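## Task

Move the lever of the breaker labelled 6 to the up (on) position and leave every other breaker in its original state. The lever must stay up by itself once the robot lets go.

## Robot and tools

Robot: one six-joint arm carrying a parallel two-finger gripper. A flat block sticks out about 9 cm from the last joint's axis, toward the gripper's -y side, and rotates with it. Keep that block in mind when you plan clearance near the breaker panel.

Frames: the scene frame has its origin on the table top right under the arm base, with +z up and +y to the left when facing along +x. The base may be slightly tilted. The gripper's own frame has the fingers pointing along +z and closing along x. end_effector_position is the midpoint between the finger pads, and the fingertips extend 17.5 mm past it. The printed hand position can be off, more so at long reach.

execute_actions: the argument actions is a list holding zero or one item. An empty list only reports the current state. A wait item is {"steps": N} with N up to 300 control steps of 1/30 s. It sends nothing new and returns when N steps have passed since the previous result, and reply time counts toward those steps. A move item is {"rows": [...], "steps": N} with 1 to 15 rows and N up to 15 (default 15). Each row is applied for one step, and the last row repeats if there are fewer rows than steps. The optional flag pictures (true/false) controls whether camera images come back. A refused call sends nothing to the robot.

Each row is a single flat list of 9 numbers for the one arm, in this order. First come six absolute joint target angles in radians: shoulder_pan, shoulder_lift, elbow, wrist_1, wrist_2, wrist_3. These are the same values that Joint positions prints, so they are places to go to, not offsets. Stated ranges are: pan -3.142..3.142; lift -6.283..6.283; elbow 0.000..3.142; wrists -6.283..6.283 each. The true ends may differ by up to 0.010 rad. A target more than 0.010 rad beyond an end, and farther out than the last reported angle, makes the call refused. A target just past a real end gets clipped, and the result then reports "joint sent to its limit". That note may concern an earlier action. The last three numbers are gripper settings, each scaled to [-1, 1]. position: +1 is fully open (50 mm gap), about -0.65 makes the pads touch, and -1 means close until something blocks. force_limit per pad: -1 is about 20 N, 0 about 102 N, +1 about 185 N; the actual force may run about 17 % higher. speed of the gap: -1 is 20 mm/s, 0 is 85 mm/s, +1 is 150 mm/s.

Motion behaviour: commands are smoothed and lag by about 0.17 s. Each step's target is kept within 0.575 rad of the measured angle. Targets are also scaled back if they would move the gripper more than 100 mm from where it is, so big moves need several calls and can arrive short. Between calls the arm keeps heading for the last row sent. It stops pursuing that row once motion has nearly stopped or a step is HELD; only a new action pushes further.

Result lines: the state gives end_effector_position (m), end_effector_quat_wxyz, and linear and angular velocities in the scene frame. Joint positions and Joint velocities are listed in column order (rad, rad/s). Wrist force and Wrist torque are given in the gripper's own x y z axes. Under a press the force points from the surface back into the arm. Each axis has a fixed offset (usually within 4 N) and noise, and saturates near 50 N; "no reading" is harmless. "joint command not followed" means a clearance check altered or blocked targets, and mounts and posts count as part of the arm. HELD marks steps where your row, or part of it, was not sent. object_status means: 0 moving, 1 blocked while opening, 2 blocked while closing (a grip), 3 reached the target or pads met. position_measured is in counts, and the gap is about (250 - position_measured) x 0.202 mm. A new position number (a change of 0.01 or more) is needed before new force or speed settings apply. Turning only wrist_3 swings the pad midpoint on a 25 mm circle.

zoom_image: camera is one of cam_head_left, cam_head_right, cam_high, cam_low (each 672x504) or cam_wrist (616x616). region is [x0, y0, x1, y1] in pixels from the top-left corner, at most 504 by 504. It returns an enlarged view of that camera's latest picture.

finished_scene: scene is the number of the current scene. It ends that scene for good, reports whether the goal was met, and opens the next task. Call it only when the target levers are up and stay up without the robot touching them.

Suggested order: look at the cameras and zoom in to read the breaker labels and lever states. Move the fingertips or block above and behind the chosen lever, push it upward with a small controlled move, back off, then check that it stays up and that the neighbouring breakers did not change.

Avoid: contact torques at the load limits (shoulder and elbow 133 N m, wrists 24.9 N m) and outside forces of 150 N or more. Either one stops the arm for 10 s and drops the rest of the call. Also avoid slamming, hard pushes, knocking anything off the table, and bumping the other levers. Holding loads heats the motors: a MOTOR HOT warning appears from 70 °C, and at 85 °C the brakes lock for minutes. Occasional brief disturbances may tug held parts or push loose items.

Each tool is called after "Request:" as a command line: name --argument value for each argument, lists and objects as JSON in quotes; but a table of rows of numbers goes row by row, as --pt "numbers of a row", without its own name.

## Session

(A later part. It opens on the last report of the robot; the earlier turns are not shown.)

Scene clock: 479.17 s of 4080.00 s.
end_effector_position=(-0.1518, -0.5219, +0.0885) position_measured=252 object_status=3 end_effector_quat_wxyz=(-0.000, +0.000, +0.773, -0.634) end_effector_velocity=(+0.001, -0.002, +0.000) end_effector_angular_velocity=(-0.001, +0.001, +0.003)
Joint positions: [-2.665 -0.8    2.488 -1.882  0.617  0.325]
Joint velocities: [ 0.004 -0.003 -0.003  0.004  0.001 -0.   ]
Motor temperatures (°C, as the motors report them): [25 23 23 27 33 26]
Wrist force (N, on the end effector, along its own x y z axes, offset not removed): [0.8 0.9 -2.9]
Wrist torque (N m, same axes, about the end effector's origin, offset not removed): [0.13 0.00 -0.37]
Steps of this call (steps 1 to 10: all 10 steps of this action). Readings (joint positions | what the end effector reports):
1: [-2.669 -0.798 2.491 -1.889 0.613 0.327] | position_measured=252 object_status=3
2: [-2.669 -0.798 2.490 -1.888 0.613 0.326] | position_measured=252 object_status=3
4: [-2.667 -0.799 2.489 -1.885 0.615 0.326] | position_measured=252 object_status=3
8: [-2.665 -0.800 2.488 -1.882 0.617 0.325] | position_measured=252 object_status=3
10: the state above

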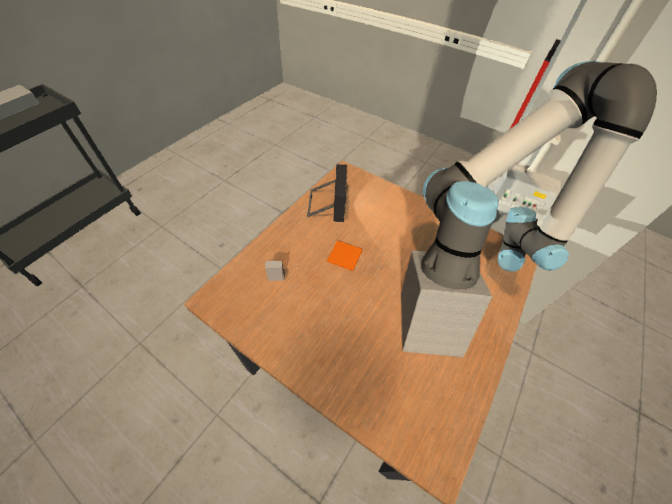

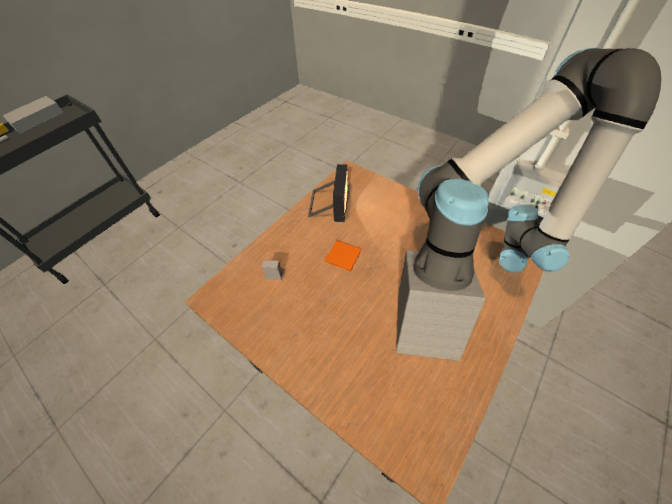

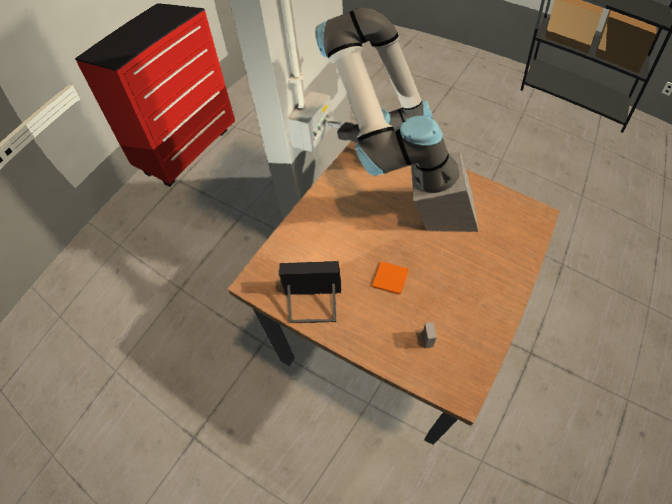

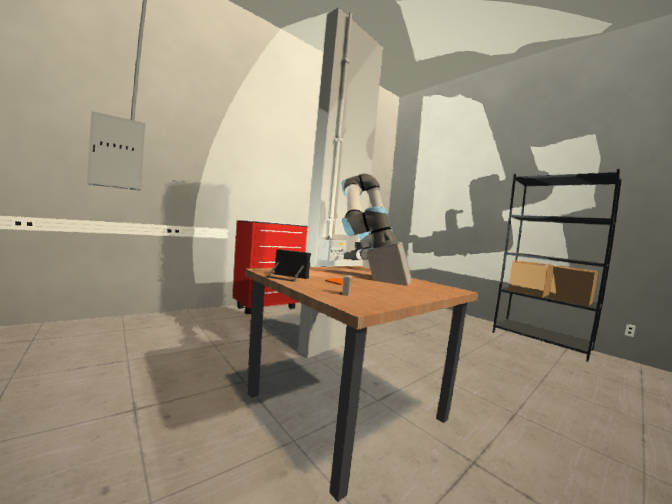

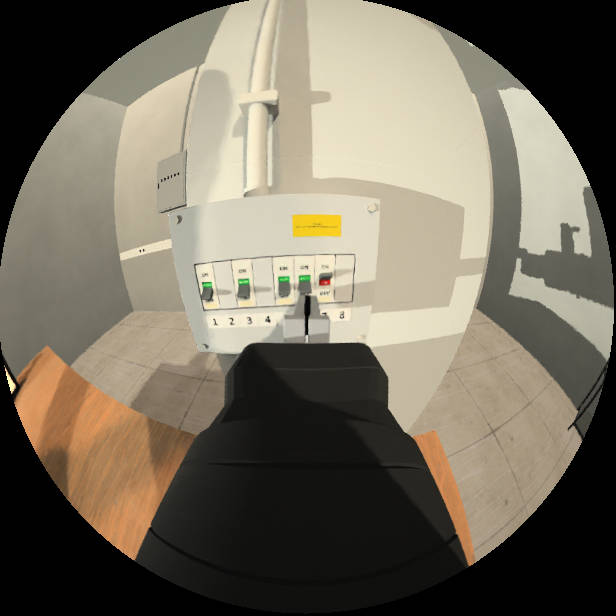

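Request:
execute_actions --actions '[{"rows":[[-2.6599,-0.797,2.4832,-1.8791,0.6220,0.3231,-1,-0.5,0]],"steps":10}]' --pictures false

Request:
execute_actions --actions '[{"rows":[[-2.6569,-0.7989,2.481,-1.874,0.625,0.322,-1,-0.5,0]],"steps":10}]' --pictures false

Request:
execute_actions --actions '[{"rows":[[-2.6539,-0.8008,2.4788,-1.8689,0.628,0.3209,-1,-0.5,0]],"steps":10}]'

Request:
zoom_image --camera "cam_high" --region '[300,100,360,150]'

Request:
zoom_image --camera "cam_wrist" --region '[240,240,380,345]'

Scene clock: 495.80 s of 4080.00 s.
end_effector_position=(-0.1517, -0.5230, +0.0872) position_measured=252 object_status=3 end_effector_quat_wxyz=(-0.000, +0.000, +0.773, -0.634) end_effector_velocity=(+0.000, -0.001, -0.001) end_effector_angular_velocity=(+0.000, +0.001, +0.000)
Joint positions: [-2.66  -0.797  2.483 -1.879  0.622  0.323]
Joint velocities: [ 0.003  0.003 -0.003  0.001  0.003 -0.002]
Motor temperatures (°C, as the motors report them): [25 23 23 27 33 26]
Wrist force (N, on the end effector, along its own x y z axes, offset not removed): [-0.3 -0.4 -0.4]
Wrist torque (N m, same axes, about the end effector's origin, offset not removed): [-0.20 0.15 -0.26]
Steps of this call (steps 1 to 15: the robot went on to your last target; steps 16 to 90: nothing new was sent; then 13.30 s passed at rest; steps 91 to 100: all 10 steps of this action). Readings (joint positions | what the end effector reports):
91: [-2.665 -0.800 2.487 -1.882 0.617 0.325] | position_measured=252 object_status=3
92: [-2.664 -0.800 2.487 -1.881 0.618 0.325] | position_measured=252 object_status=3
94: [-2.662 -0.799 2.485 -1.880 0.620 0.324] | position_measured=252 object_status=3
98: [-2.660 -0.798 2.484 -1.879 0.621 0.323] | position_measured=252 object_status=3
100: the state above

Scene clock: 496.13 s of 4080.00 s.
end_effector_position=(-0.1517, -0.5239, +0.0871) position_measured=252 object_status=3 end_effector_quat_wxyz=(-0.000, +0.000, +0.773, -0.634) end_effector_velocity=(-0.001, -0.001, +0.001) end_effector_angular_velocity=(-0.001, +0.001, -0.001)
Joint positions: [-2.657 -0.799  2.481 -1.874  0.625  0.322]
Joint velocities: [ 0.001 -0.002 -0.002  0.003  0.003  0.001]
Motor temperatures (°C, as the motors report them): [25 23 23 27 33 26]
Wrist force (N, on the end effector, along its own x y z axes, offset not removed): [-0.9 -0.4 -1.9]
Wrist torque (N m, same axes, about the end effector's origin, offset not removed): [-0.16 0.22 -0.20]
Steps of this call (steps 1 to 10: all 10 steps of this action). Readings (joint positions | what the end effector reports):
1: [-2.660 -0.797 2.483 -1.879 0.622 0.323] | position_measured=252 object_status=3
2: [-2.659 -0.797 2.483 -1.878 0.622 0.323] | position_measured=252 object_status=3
4: [-2.658 -0.798 2.482 -1.876 0.624 0.323] | position_measured=252 object_status=3
8: [-2.657 -0.799 2.481 -1.875 0.625 0.322] | position_measured=252 object_status=3
10: the state above

Scene clock: 496.47 s of 4080.00 s.
end_effector_position=(-0.1516, -0.5250, +0.0871) position_measured=252 object_status=3 end_effector_quat_wxyz=(-0.000, +0.000, +0.773, -0.634) end_effector_velocity=(+0.001, -0.000, -0.000) end_effector_angular_velocity=(+0.001, +0.000, +0.002)
Joint positions: [-2.654 -0.801  2.479 -1.869  0.628  0.321]
Joint velocities: [ 0.002 -0.001 -0.     0.003 -0.    -0.001]
Motor temperatures (°C, as the motors report them): [25 23 23 27 33 26]
Wrist force (N, on the end effector, along its own x y z axes, offset not removed): [0.9 1.8 -2.0]
Wrist torque (N m, same axes, about the end effector's origin, offset not removed): [0.15 -0.04 -0.27]
Steps of this call (steps 1 to 10: all 10 steps of this action). Readings (joint positions | what the end effector reports):
1: [-2.657 -0.799 2.481 -1.874 0.625 0.322] | position_measured=252 object_status=3
2: [-2.656 -0.799 2.481 -1.873 0.625 0.322] | position_measured=252 object_status=3
4: [-2.655 -0.800 2.480 -1.871 0.627 0.321] | position_measured=252 object_status=3
8: [-2.654 -0.801 2.479 -1.869 0.628 0.321] | position_measured=252 object_status=3
10: the state above

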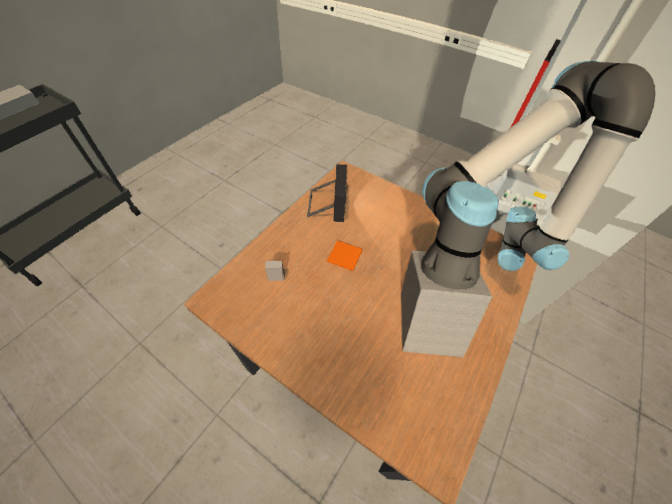

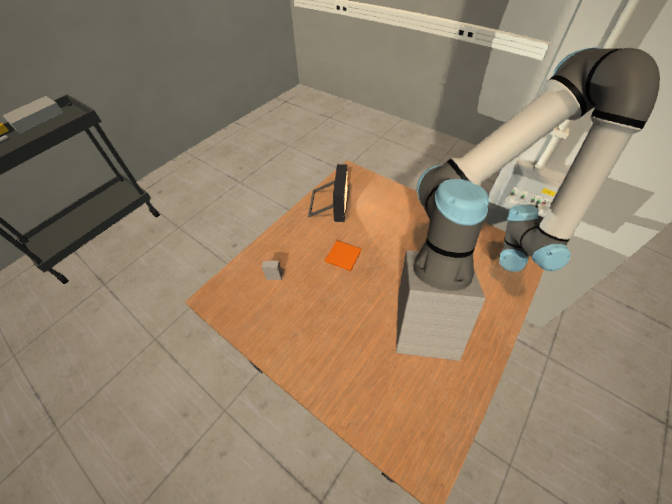

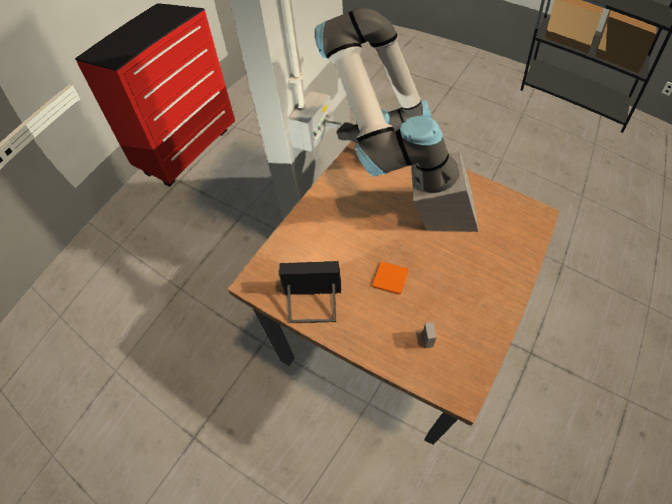

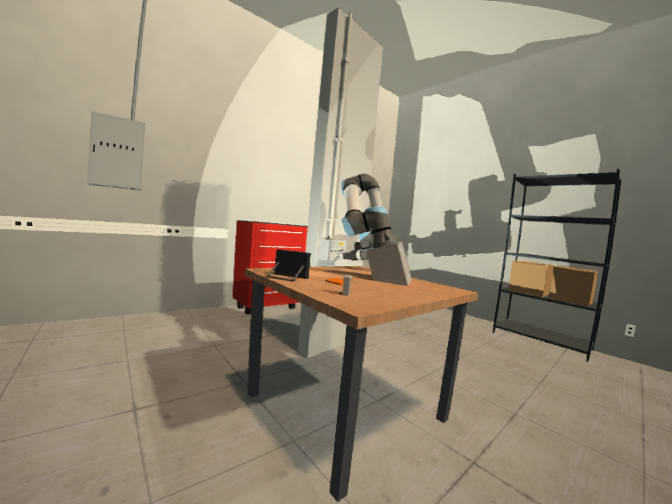

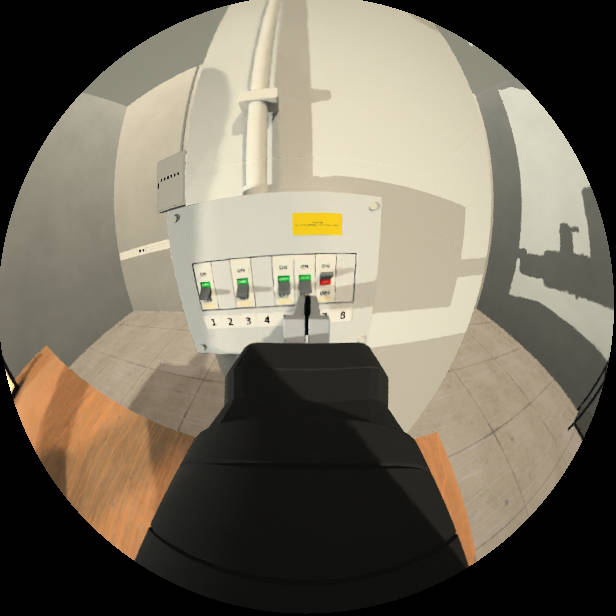

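Region (300, 100, 360, 150) of cam_high's 672x504 image, scaled by 8.400, with more detail than that image has.

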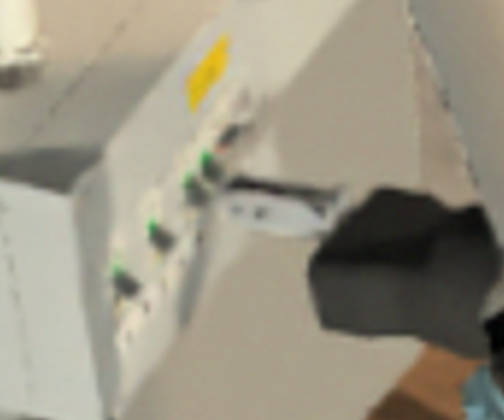

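Region (240, 240, 380, 345) of cam_wrist's 616x616 image, scaled by 3.600, with more detail than that image has; it fills the top 378 rows of this view, and the rest is white.

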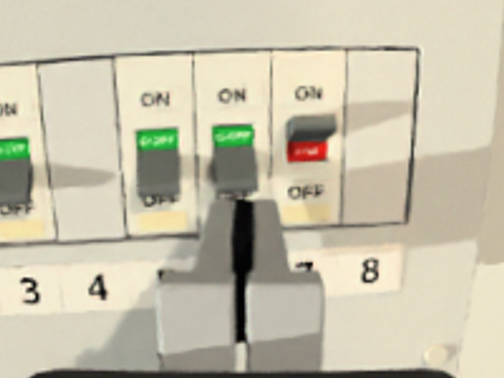

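Request:
execute_actions --actions '[{"rows":[[-2.6509,-0.8027,2.4766,-1.8638,0.631,0.3198,-1,-0.5,0],[-2.6509,-0.8027,2.4766,-1.8638,0.631,0.3198,-1,-0.5,0],[-2.6509,-0.8027,2.4766,-1.8638,0.631,0.3198,-1,-0.5,0],[-2.6509,-0.8027,2.4766,-1.8638,0.631,0.3198,-1,-0.5,0],[-2.6479,-0.8046,2.4744,-1.8587,0.634,0.3187,-1,-0.5,0]],"steps":13}]'

Request:
zoom_image --camera "cam_high" --region '[300,100,360,150]'

Request:
zoom_image --camera "cam_wrist" --region '[240,240,380,345]'

Scene clock: 506.80 s of 4080.00 s.
end_effector_position=(-0.1515, -0.5270, +0.0872) position_measured=252 object_status=3 end_effector_quat_wxyz=(-0.000, +0.000, +0.773, -0.634) end_effector_velocity=(+0.001, -0.000, -0.000) end_effector_angular_velocity=(+0.001, -0.000, -0.001)
Joint positions: [-2.648 -0.804  2.475 -1.859  0.634  0.319]
Joint velocities: [ 0.002 -0.002  0.001  0.005  0.003 -0.003]
Motor temperatures (°C, as the motors report them): [25 23 23 27 33 26]
Wrist force (N, on the end effector, along its own x y z axes, offset not removed): [0.8 -0.6 -0.7]
Wrist torque (N m, same axes, about the end effector's origin, offset not removed): [-0.21 -0.08 -0.23]
Steps of this call (steps 1 to 15: the robot went on to your last target; steps 16 to 90: nothing new was sent; then 6.90 s passed at rest; steps 91 to 103: all 13 steps of this action). Readings (joint positions | what the end effector reports):
91: [-2.654 -0.801 2.479 -1.869 0.628 0.321] | position_measured=252 object_status=3
92: [-2.653 -0.801 2.478 -1.868 0.629 0.321] | position_measured=252 object_status=3
94: [-2.652 -0.802 2.478 -1.866 0.630 0.320] | position_measured=252 object_status=3
98: [-2.650 -0.804 2.476 -1.861 0.632 0.319] | position_measured=252 object_status=3
103: the state above

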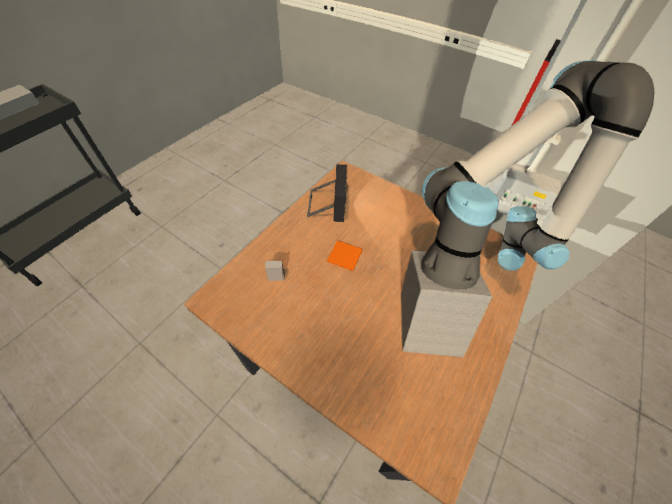

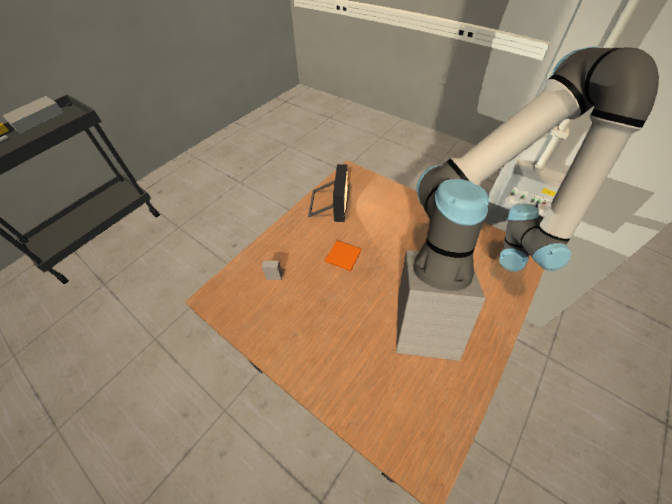

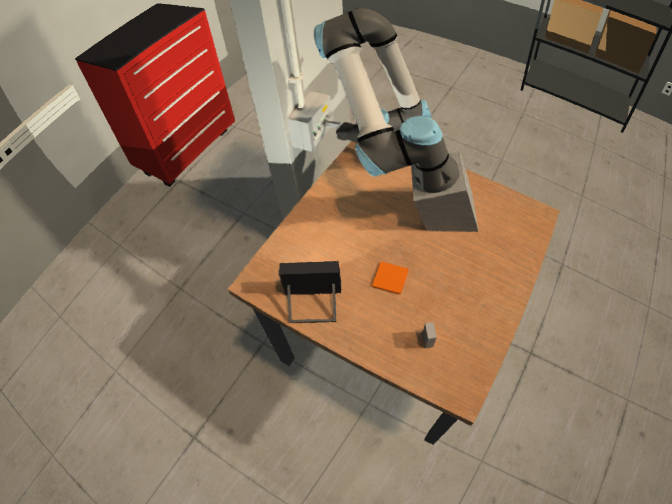

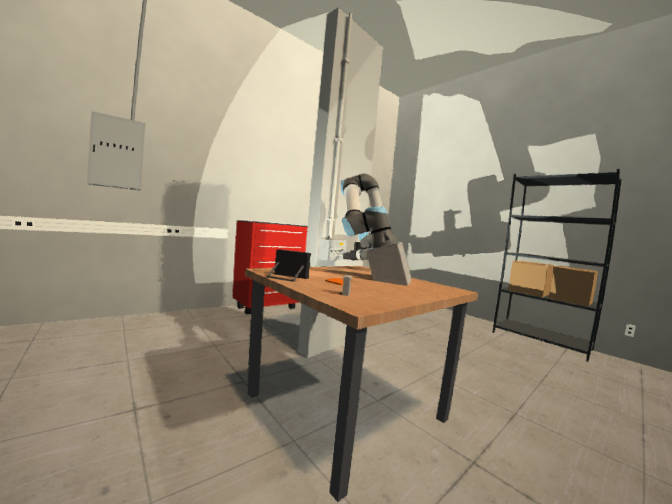

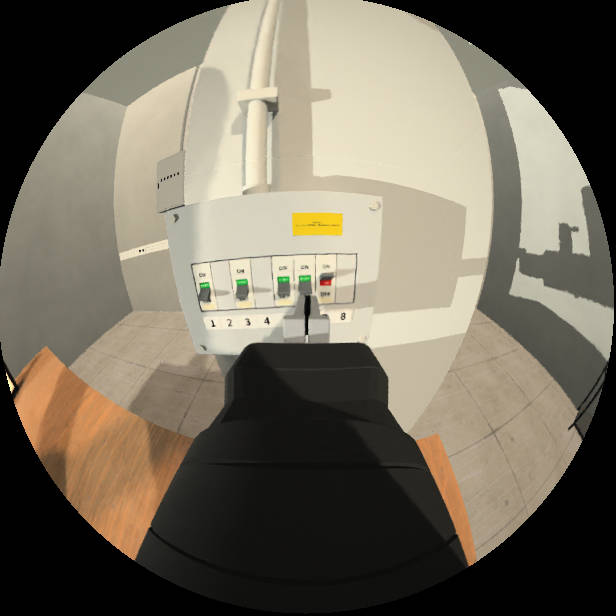

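Region (300, 100, 360, 150) of cam_high's 672x504 image, scaled by 8.400, with more detail than that image has.

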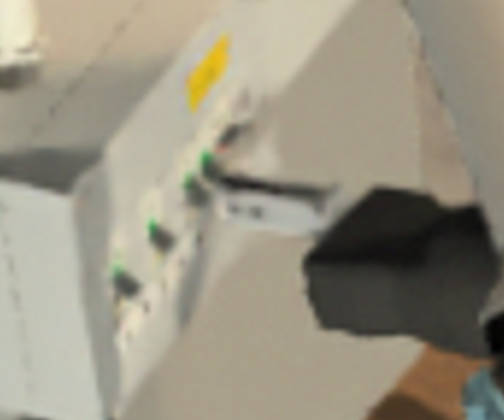

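Region (240, 240, 380, 345) of cam_wrist's 616x616 image, scaled by 3.600, with more detail than that image has; it fills the top 378 rows of this view, and the rest is white.

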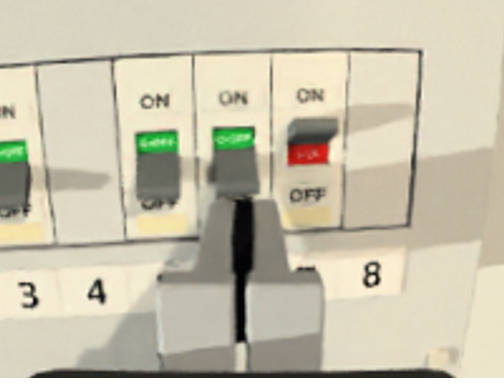

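Request:
execute_actions --actions '[{"rows":[[-2.6454,-0.7976,2.4716,-1.8621,0.6365,0.3177,-1,-0.5,0],[-2.6454,-0.7976,2.4716,-1.8621,0.6365,0.3177,-1,-0.5,0],[-2.6454,-0.7976,2.4716,-1.8621,0.6365,0.3177,-1,-0.5,0],[-2.6454,-0.7976,2.4716,-1.8621,0.6365,0.3177,-1,-0.5,0],[-2.6454,-0.7976,2.4716,-1.8621,0.6365,0.3177,-1,-0.5,0],[-2.6424,-0.7995,2.4694,-1.857,0.6395,0.3166,-1,-0.5,0]],"steps":14}]' --pictures false

Request:
execute_actions --actions '[{"rows":[[-2.6394,-0.8014,2.4672,-1.8519,0.6425,0.3155,-1,-0.5,0]],"steps":10}]'

Request:
zoom_image --camera "cam_high" --region '[300,100,360,150]'

Request:
zoom_image --camera "cam_wrist" --region '[240,240,380,345]'

Scene clock: 522.07 s of 4080.00 s.
end_effector_position=(-0.1514, -0.5280, +0.0851) position_measured=252 object_status=3 end_effector_quat_wxyz=(-0.001, +0.001, +0.773, -0.634) end_effector_velocity=(+0.000, -0.000, -0.001) end_effector_angular_velocity=(+0.002, -0.001, -0.001)
Joint positions: [-2.643 -0.799  2.47  -1.857  0.639  0.317]
Joint velocities: [ 0.002 -0.    -0.001  0.004  0.002 -0.002]
Motor temperatures (°C, as the motors report them): [25 23 23 27 33 26]
Wrist force (N, on the end effector, along its own x y z axes, offset not removed): [-1.6 -0.3 -0.9]
Wrist torque (N m, same axes, about the end effector's origin, offset not removed): [-0.09 0.36 -0.18]
Steps of this call (steps 1 to 15: the robot went on to your last target; steps 16 to 90: nothing new was sent; then 11.80 s passed at rest; steps 91 to 104: all 14 steps of this action). Readings (joint positions | what the end effector reports):
91: [-2.648 -0.805 2.474 -1.859 0.634 0.319] | position_measured=252 object_status=3
92: [-2.647 -0.804 2.474 -1.859 0.634 0.319] | position_measured=252 object_status=3
94: [-2.646 -0.801 2.473 -1.860 0.635 0.318] | position_measured=252 object_status=3
98: [-2.644 -0.799 2.471 -1.860 0.637 0.317] | position_measured=252 object_status=3
104: the state above

Scene clock: 522.40 s of 4080.00 s.
end_effector_position=(-0.1513, -0.5291, +0.0851) position_measured=252 object_status=3 end_effector_quat_wxyz=(-0.001, +0.001, +0.773, -0.634) end_effector_velocity=(+0.001, -0.000, -0.001) end_effector_angular_velocity=(+0.002, -0.002, -0.001)
Joint positions: [-2.64  -0.801  2.467 -1.852  0.642  0.316]
Joint velocities: [ 0.003 -0.001  0.     0.006  0.002 -0.002]
Motor temperatures (°C, as the motors report them): [25 23 23 27 33 26]
Wrist force (N, on the end effector, along its own x y z axes, offset not removed): [-0.7 2.1 -1.2]
Wrist torque (N m, same axes, about the end effector's origin, offset not removed): [0.29 0.20 -0.18]
Steps of this call (steps 1 to 10: all 10 steps of this action). Readings (joint positions | what the end effector reports):
1: [-2.643 -0.799 2.470 -1.857 0.639 0.317] | position_measured=252 object_status=3
2: [-2.642 -0.800 2.469 -1.856 0.640 0.316] | position_measured=252 object_status=3
4: [-2.641 -0.800 2.468 -1.854 0.641 0.316] | position_measured=252 object_status=3
8: [-2.640 -0.801 2.467 -1.852 0.642 0.316] | position_measured=252 object_status=3
10: the state above

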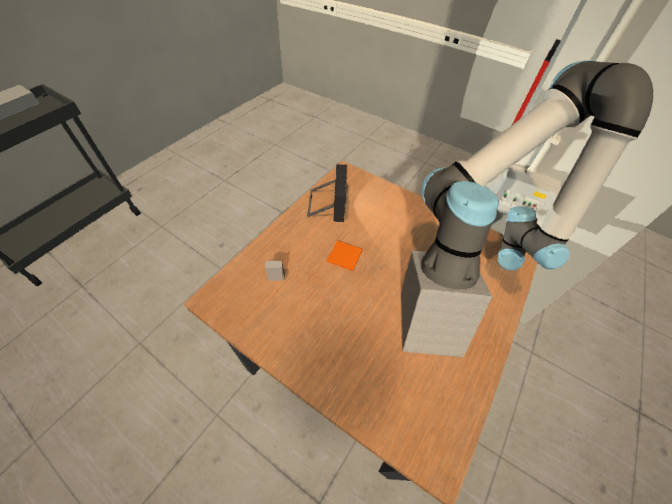

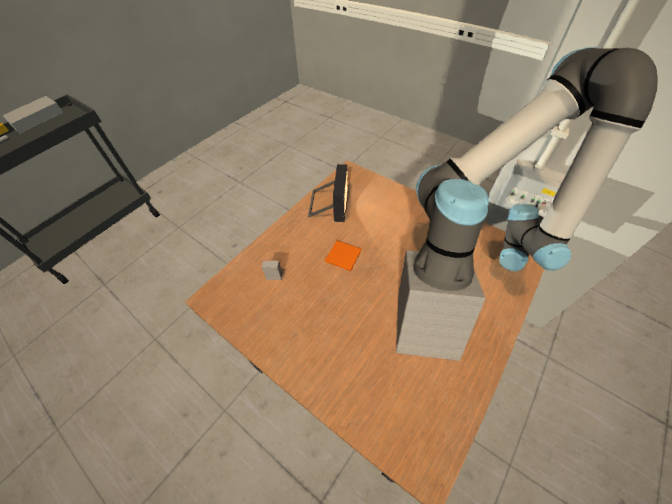

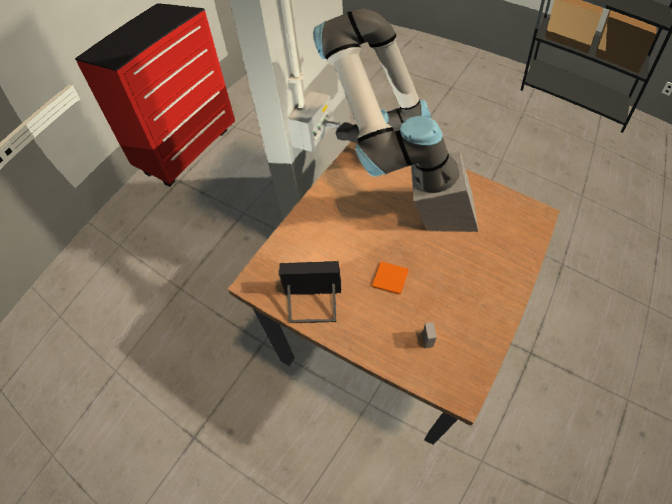

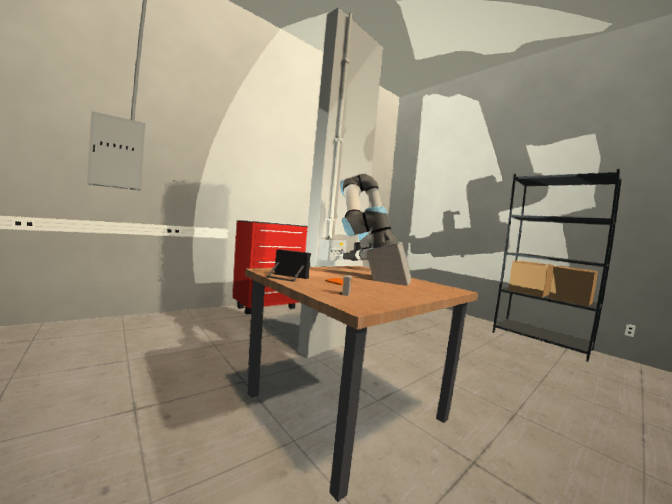

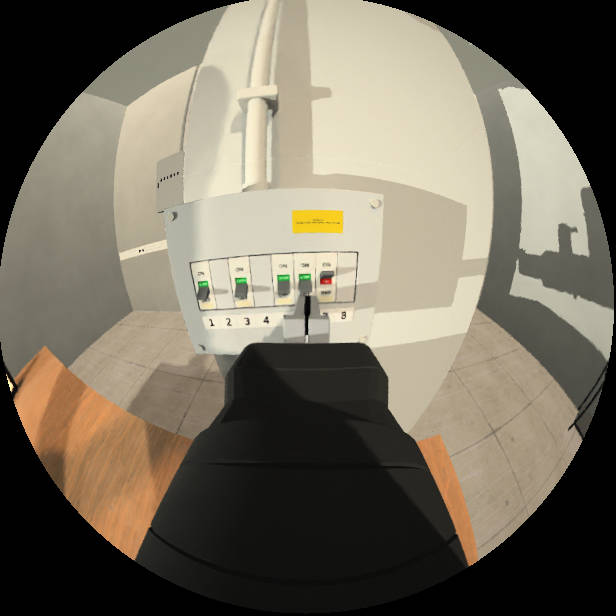

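Region (300, 100, 360, 150) of cam_high's 672x504 image, scaled by 8.400, with more detail than that image has.

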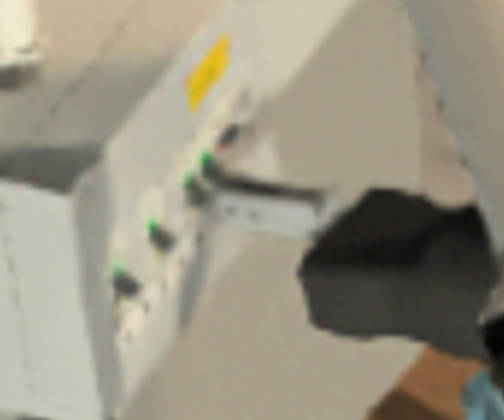

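Region (240, 240, 380, 345) of cam_wrist's 616x616 image, scaled by 3.600, with more detail than that image has; it fills the top 378 rows of this view, and the rest is white.

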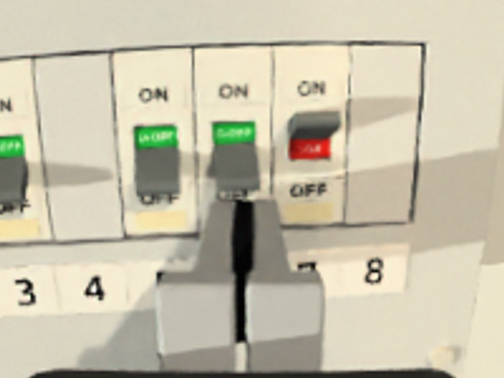

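Request:
execute_actions --actions '[{"rows":[[-2.6426,-0.8102,2.4707,-1.8477,0.6394,0.3168,-1,-0.5,0],[-2.6426,-0.8102,2.4707,-1.8477,0.6394,0.3168,-1,-0.5,0],[-2.6426,-0.8102,2.4707,-1.8477,0.6394,0.3168,-1,-0.5,0],[-2.6426,-0.8102,2.4707,-1.8477,0.6394,0.3168,-1,-0.5,0],[-2.6458,-0.8189,2.4742,-1.8434,0.6363,0.318,-1,-0.5,0]],"steps":14}]'

Request:
zoom_image --camera "cam_wrist" --region '[240,240,380,345]'

Scene clock: 535.40 s of 4080.00 s.
end_effector_position=(-0.1513, -0.5292, +0.0902) position_measured=252 object_status=3 end_effector_quat_wxyz=(-0.001, +0.001, +0.773, -0.634) end_effector_velocity=(-0.000, -0.000, +0.002) end_effector_angular_velocity=(-0.001, +0.003, +0.000)
Joint positions: [-2.645 -0.818  2.474 -1.844  0.636  0.318]
Joint velocities: [-0.002 -0.006  0.002  0.001 -0.002 -0.   ]
Motor temperatures (°C, as the motors report them): [25 23 23 27 33 26]
Wrist force (N, on the end effector, along its own x y z axes, offset not removed): [-0.3 4.9 -1.9]
Wrist torque (N m, same axes, about the end effector's origin, offset not removed): [-0.23 0.09 -0.20]
Steps of this call (steps 1 to 15: the robot went on to your last target; steps 16 to 90: nothing new was sent; then 9.53 s passed at rest; steps 91 to 104: all 14 steps of this action). Readings (joint positions | what the end effector reports):
91: [-2.639 -0.801 2.467 -1.852 0.643 0.316] | position_measured=252 object_status=3
92: [-2.640 -0.803 2.468 -1.851 0.642 0.315] | position_measured=252 object_status=3
94: [-2.641 -0.806 2.469 -1.850 0.641 0.316] | position_measured=252 object_status=3
98: [-2.644 -0.814 2.472 -1.846 0.638 0.317] | position_measured=252 object_status=3
104: the state above

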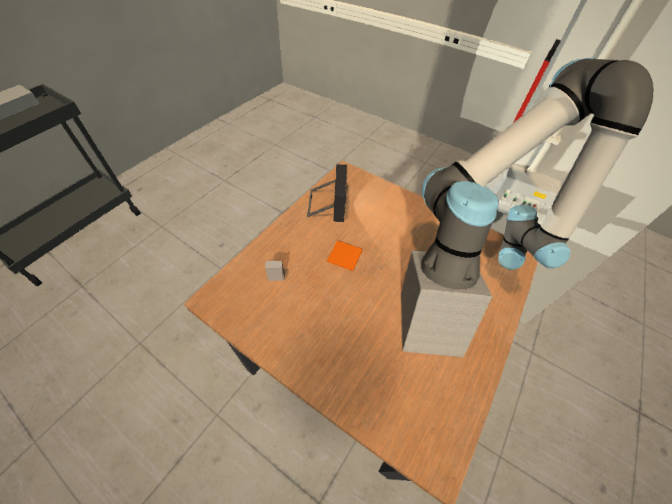

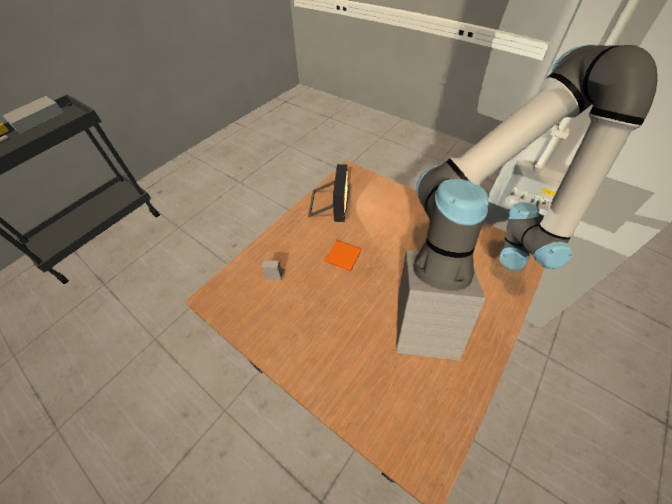

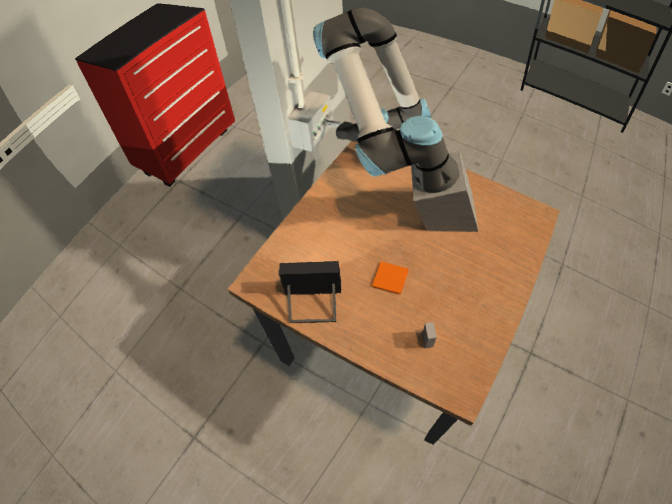

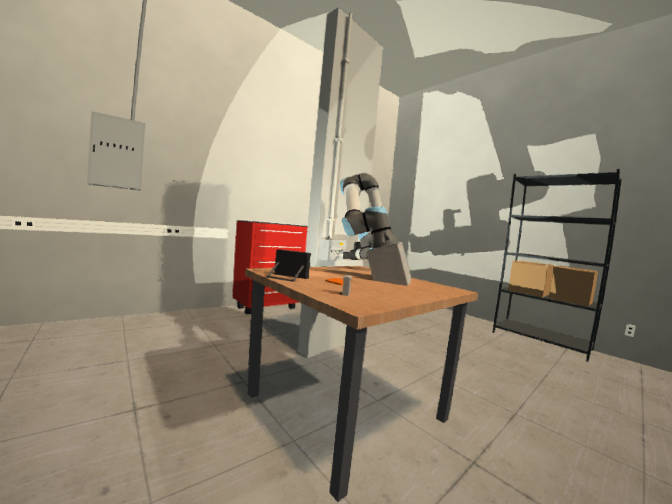

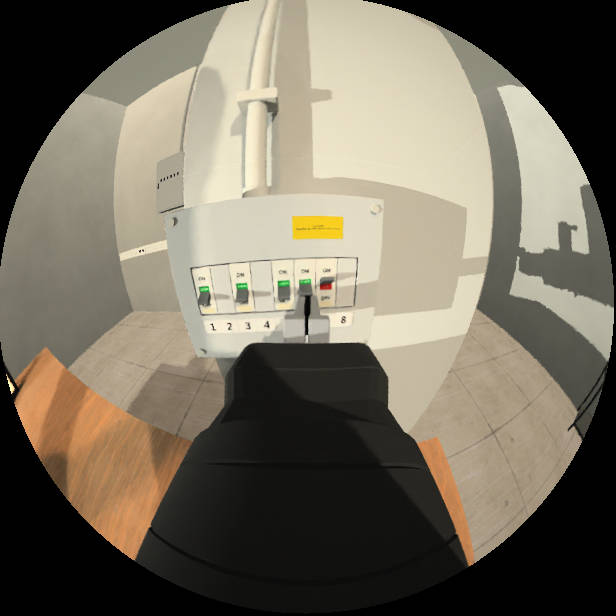

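Region (240, 240, 380, 345) of cam_wrist's 616x616 image, scaled by 3.600, with more detail than that image has; it fills the top 378 rows of this view, and the rest is white.

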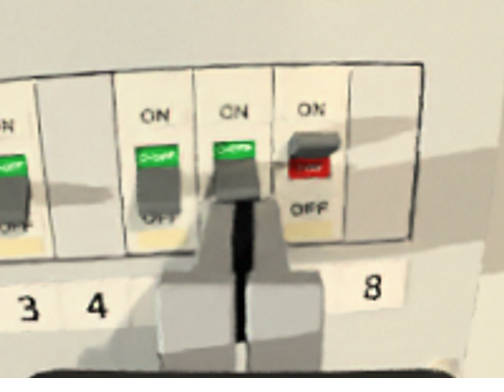

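Request:
execute_actions --actions '[{"rows":[[-2.649,-0.8277,2.4777,-1.8392,0.6332,0.3192,-1,-0.5,0],[-2.649,-0.8277,2.4777,-1.8392,0.6332,0.3192,-1,-0.5,0],[-2.649,-0.8277,2.4777,-1.8392,0.6332,0.3192,-1,-0.5,0],[-2.649,-0.8277,2.4777,-1.8392,0.6332,0.3192,-1,-0.5,0],[-2.6522,-0.8364,2.4812,-1.8349,0.63,0.3205,-1,-0.5,0]],"steps":14}]'

Request:
zoom_image --camera "cam_wrist" --region '[240,240,380,345]'

Scene clock: 542.90 s of 4080.00 s.
end_effector_position=(-0.1513, -0.5291, +0.0953) position_measured=252 object_status=3 end_effector_quat_wxyz=(-0.000, +0.001, +0.773, -0.634) end_effector_velocity=(-0.000, -0.000, +0.002) end_effector_angular_velocity=(+0.000, -0.002, -0.000)
Joint positions: [-2.652 -0.836  2.481 -1.835  0.63   0.32 ]
Joint velocities: [-0.002 -0.006  0.002  0.004 -0.002  0.002]
Motor temperatures (°C, as the motors report them): [25 23 23 27 33 26]
Wrist force (N, on the end effector, along its own x y z axes, offset not removed): [-0.7 -0.5 -1.8]
Wrist torque (N m, same axes, about the end effector's origin, offset not removed): [-0.17 0.30 -0.10]
Steps of this call (steps 1 to 15: the robot went on to your last target; steps 16 to 90: nothing new was sent; then 4.03 s passed at rest; steps 91 to 104: all 14 steps of this action). Readings (joint positions | what the end effector reports):
91: [-2.646 -0.819 2.474 -1.843 0.636 0.318] | position_measured=252 object_status=3
92: [-2.646 -0.820 2.475 -1.843 0.636 0.318] | position_measured=252 object_status=3
94: [-2.648 -0.824 2.476 -1.841 0.635 0.319] | position_measured=252 object_status=3
98: [-2.650 -0.832 2.479 -1.837 0.632 0.320] | position_measured=252 object_status=3
104: the state above

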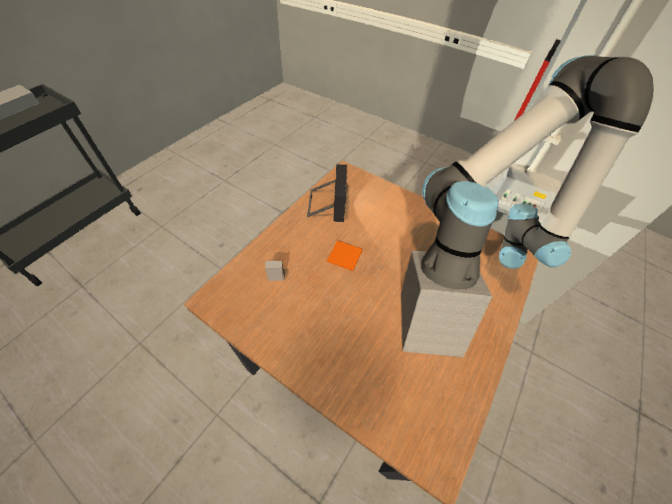

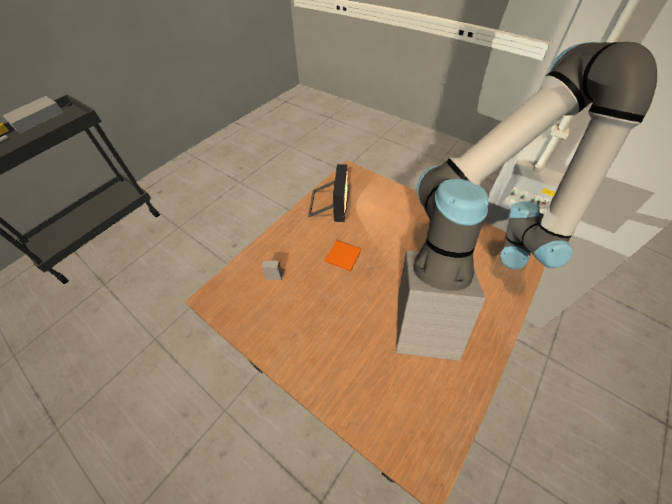

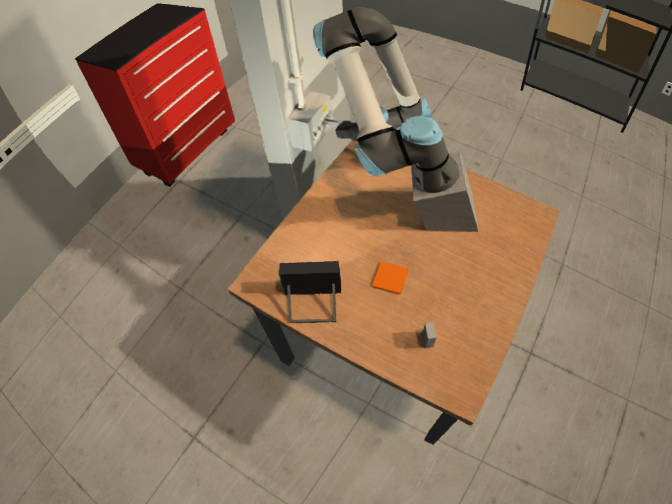

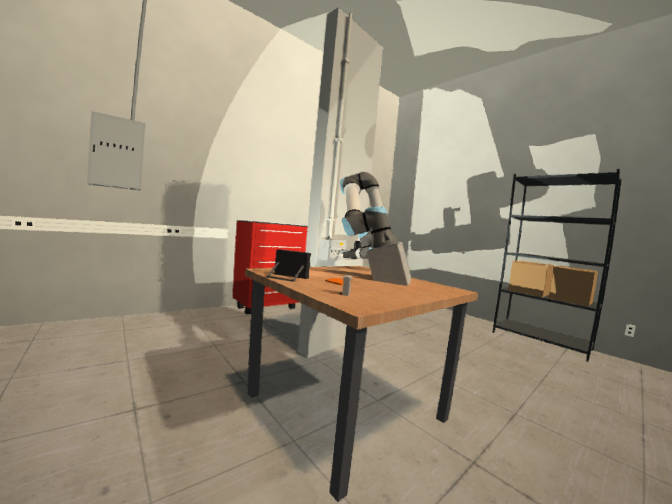

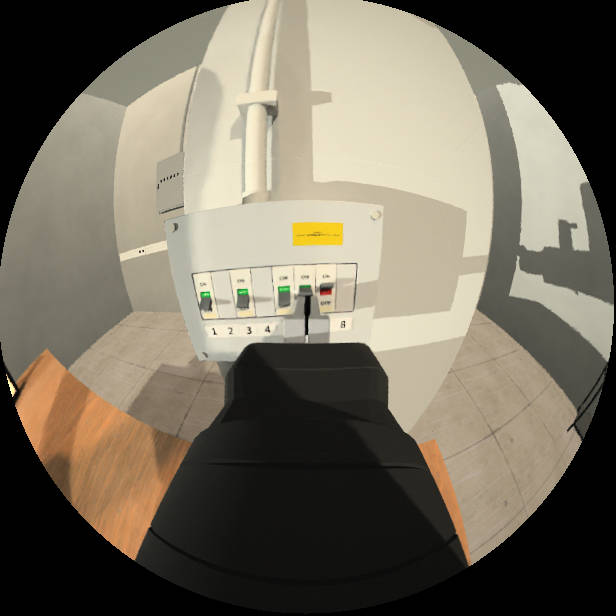

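Region (240, 240, 380, 345) of cam_wrist's 616x616 image, scaled by 3.600, with more detail than that image has; it fills the top 378 rows of this view, and the rest is white.

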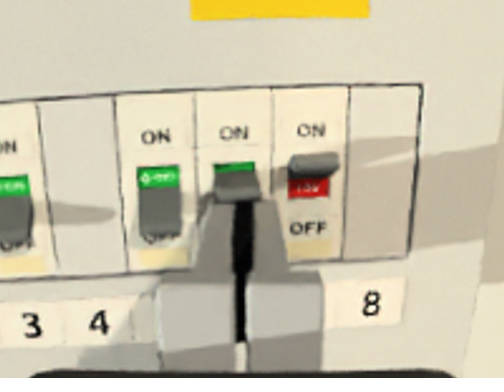

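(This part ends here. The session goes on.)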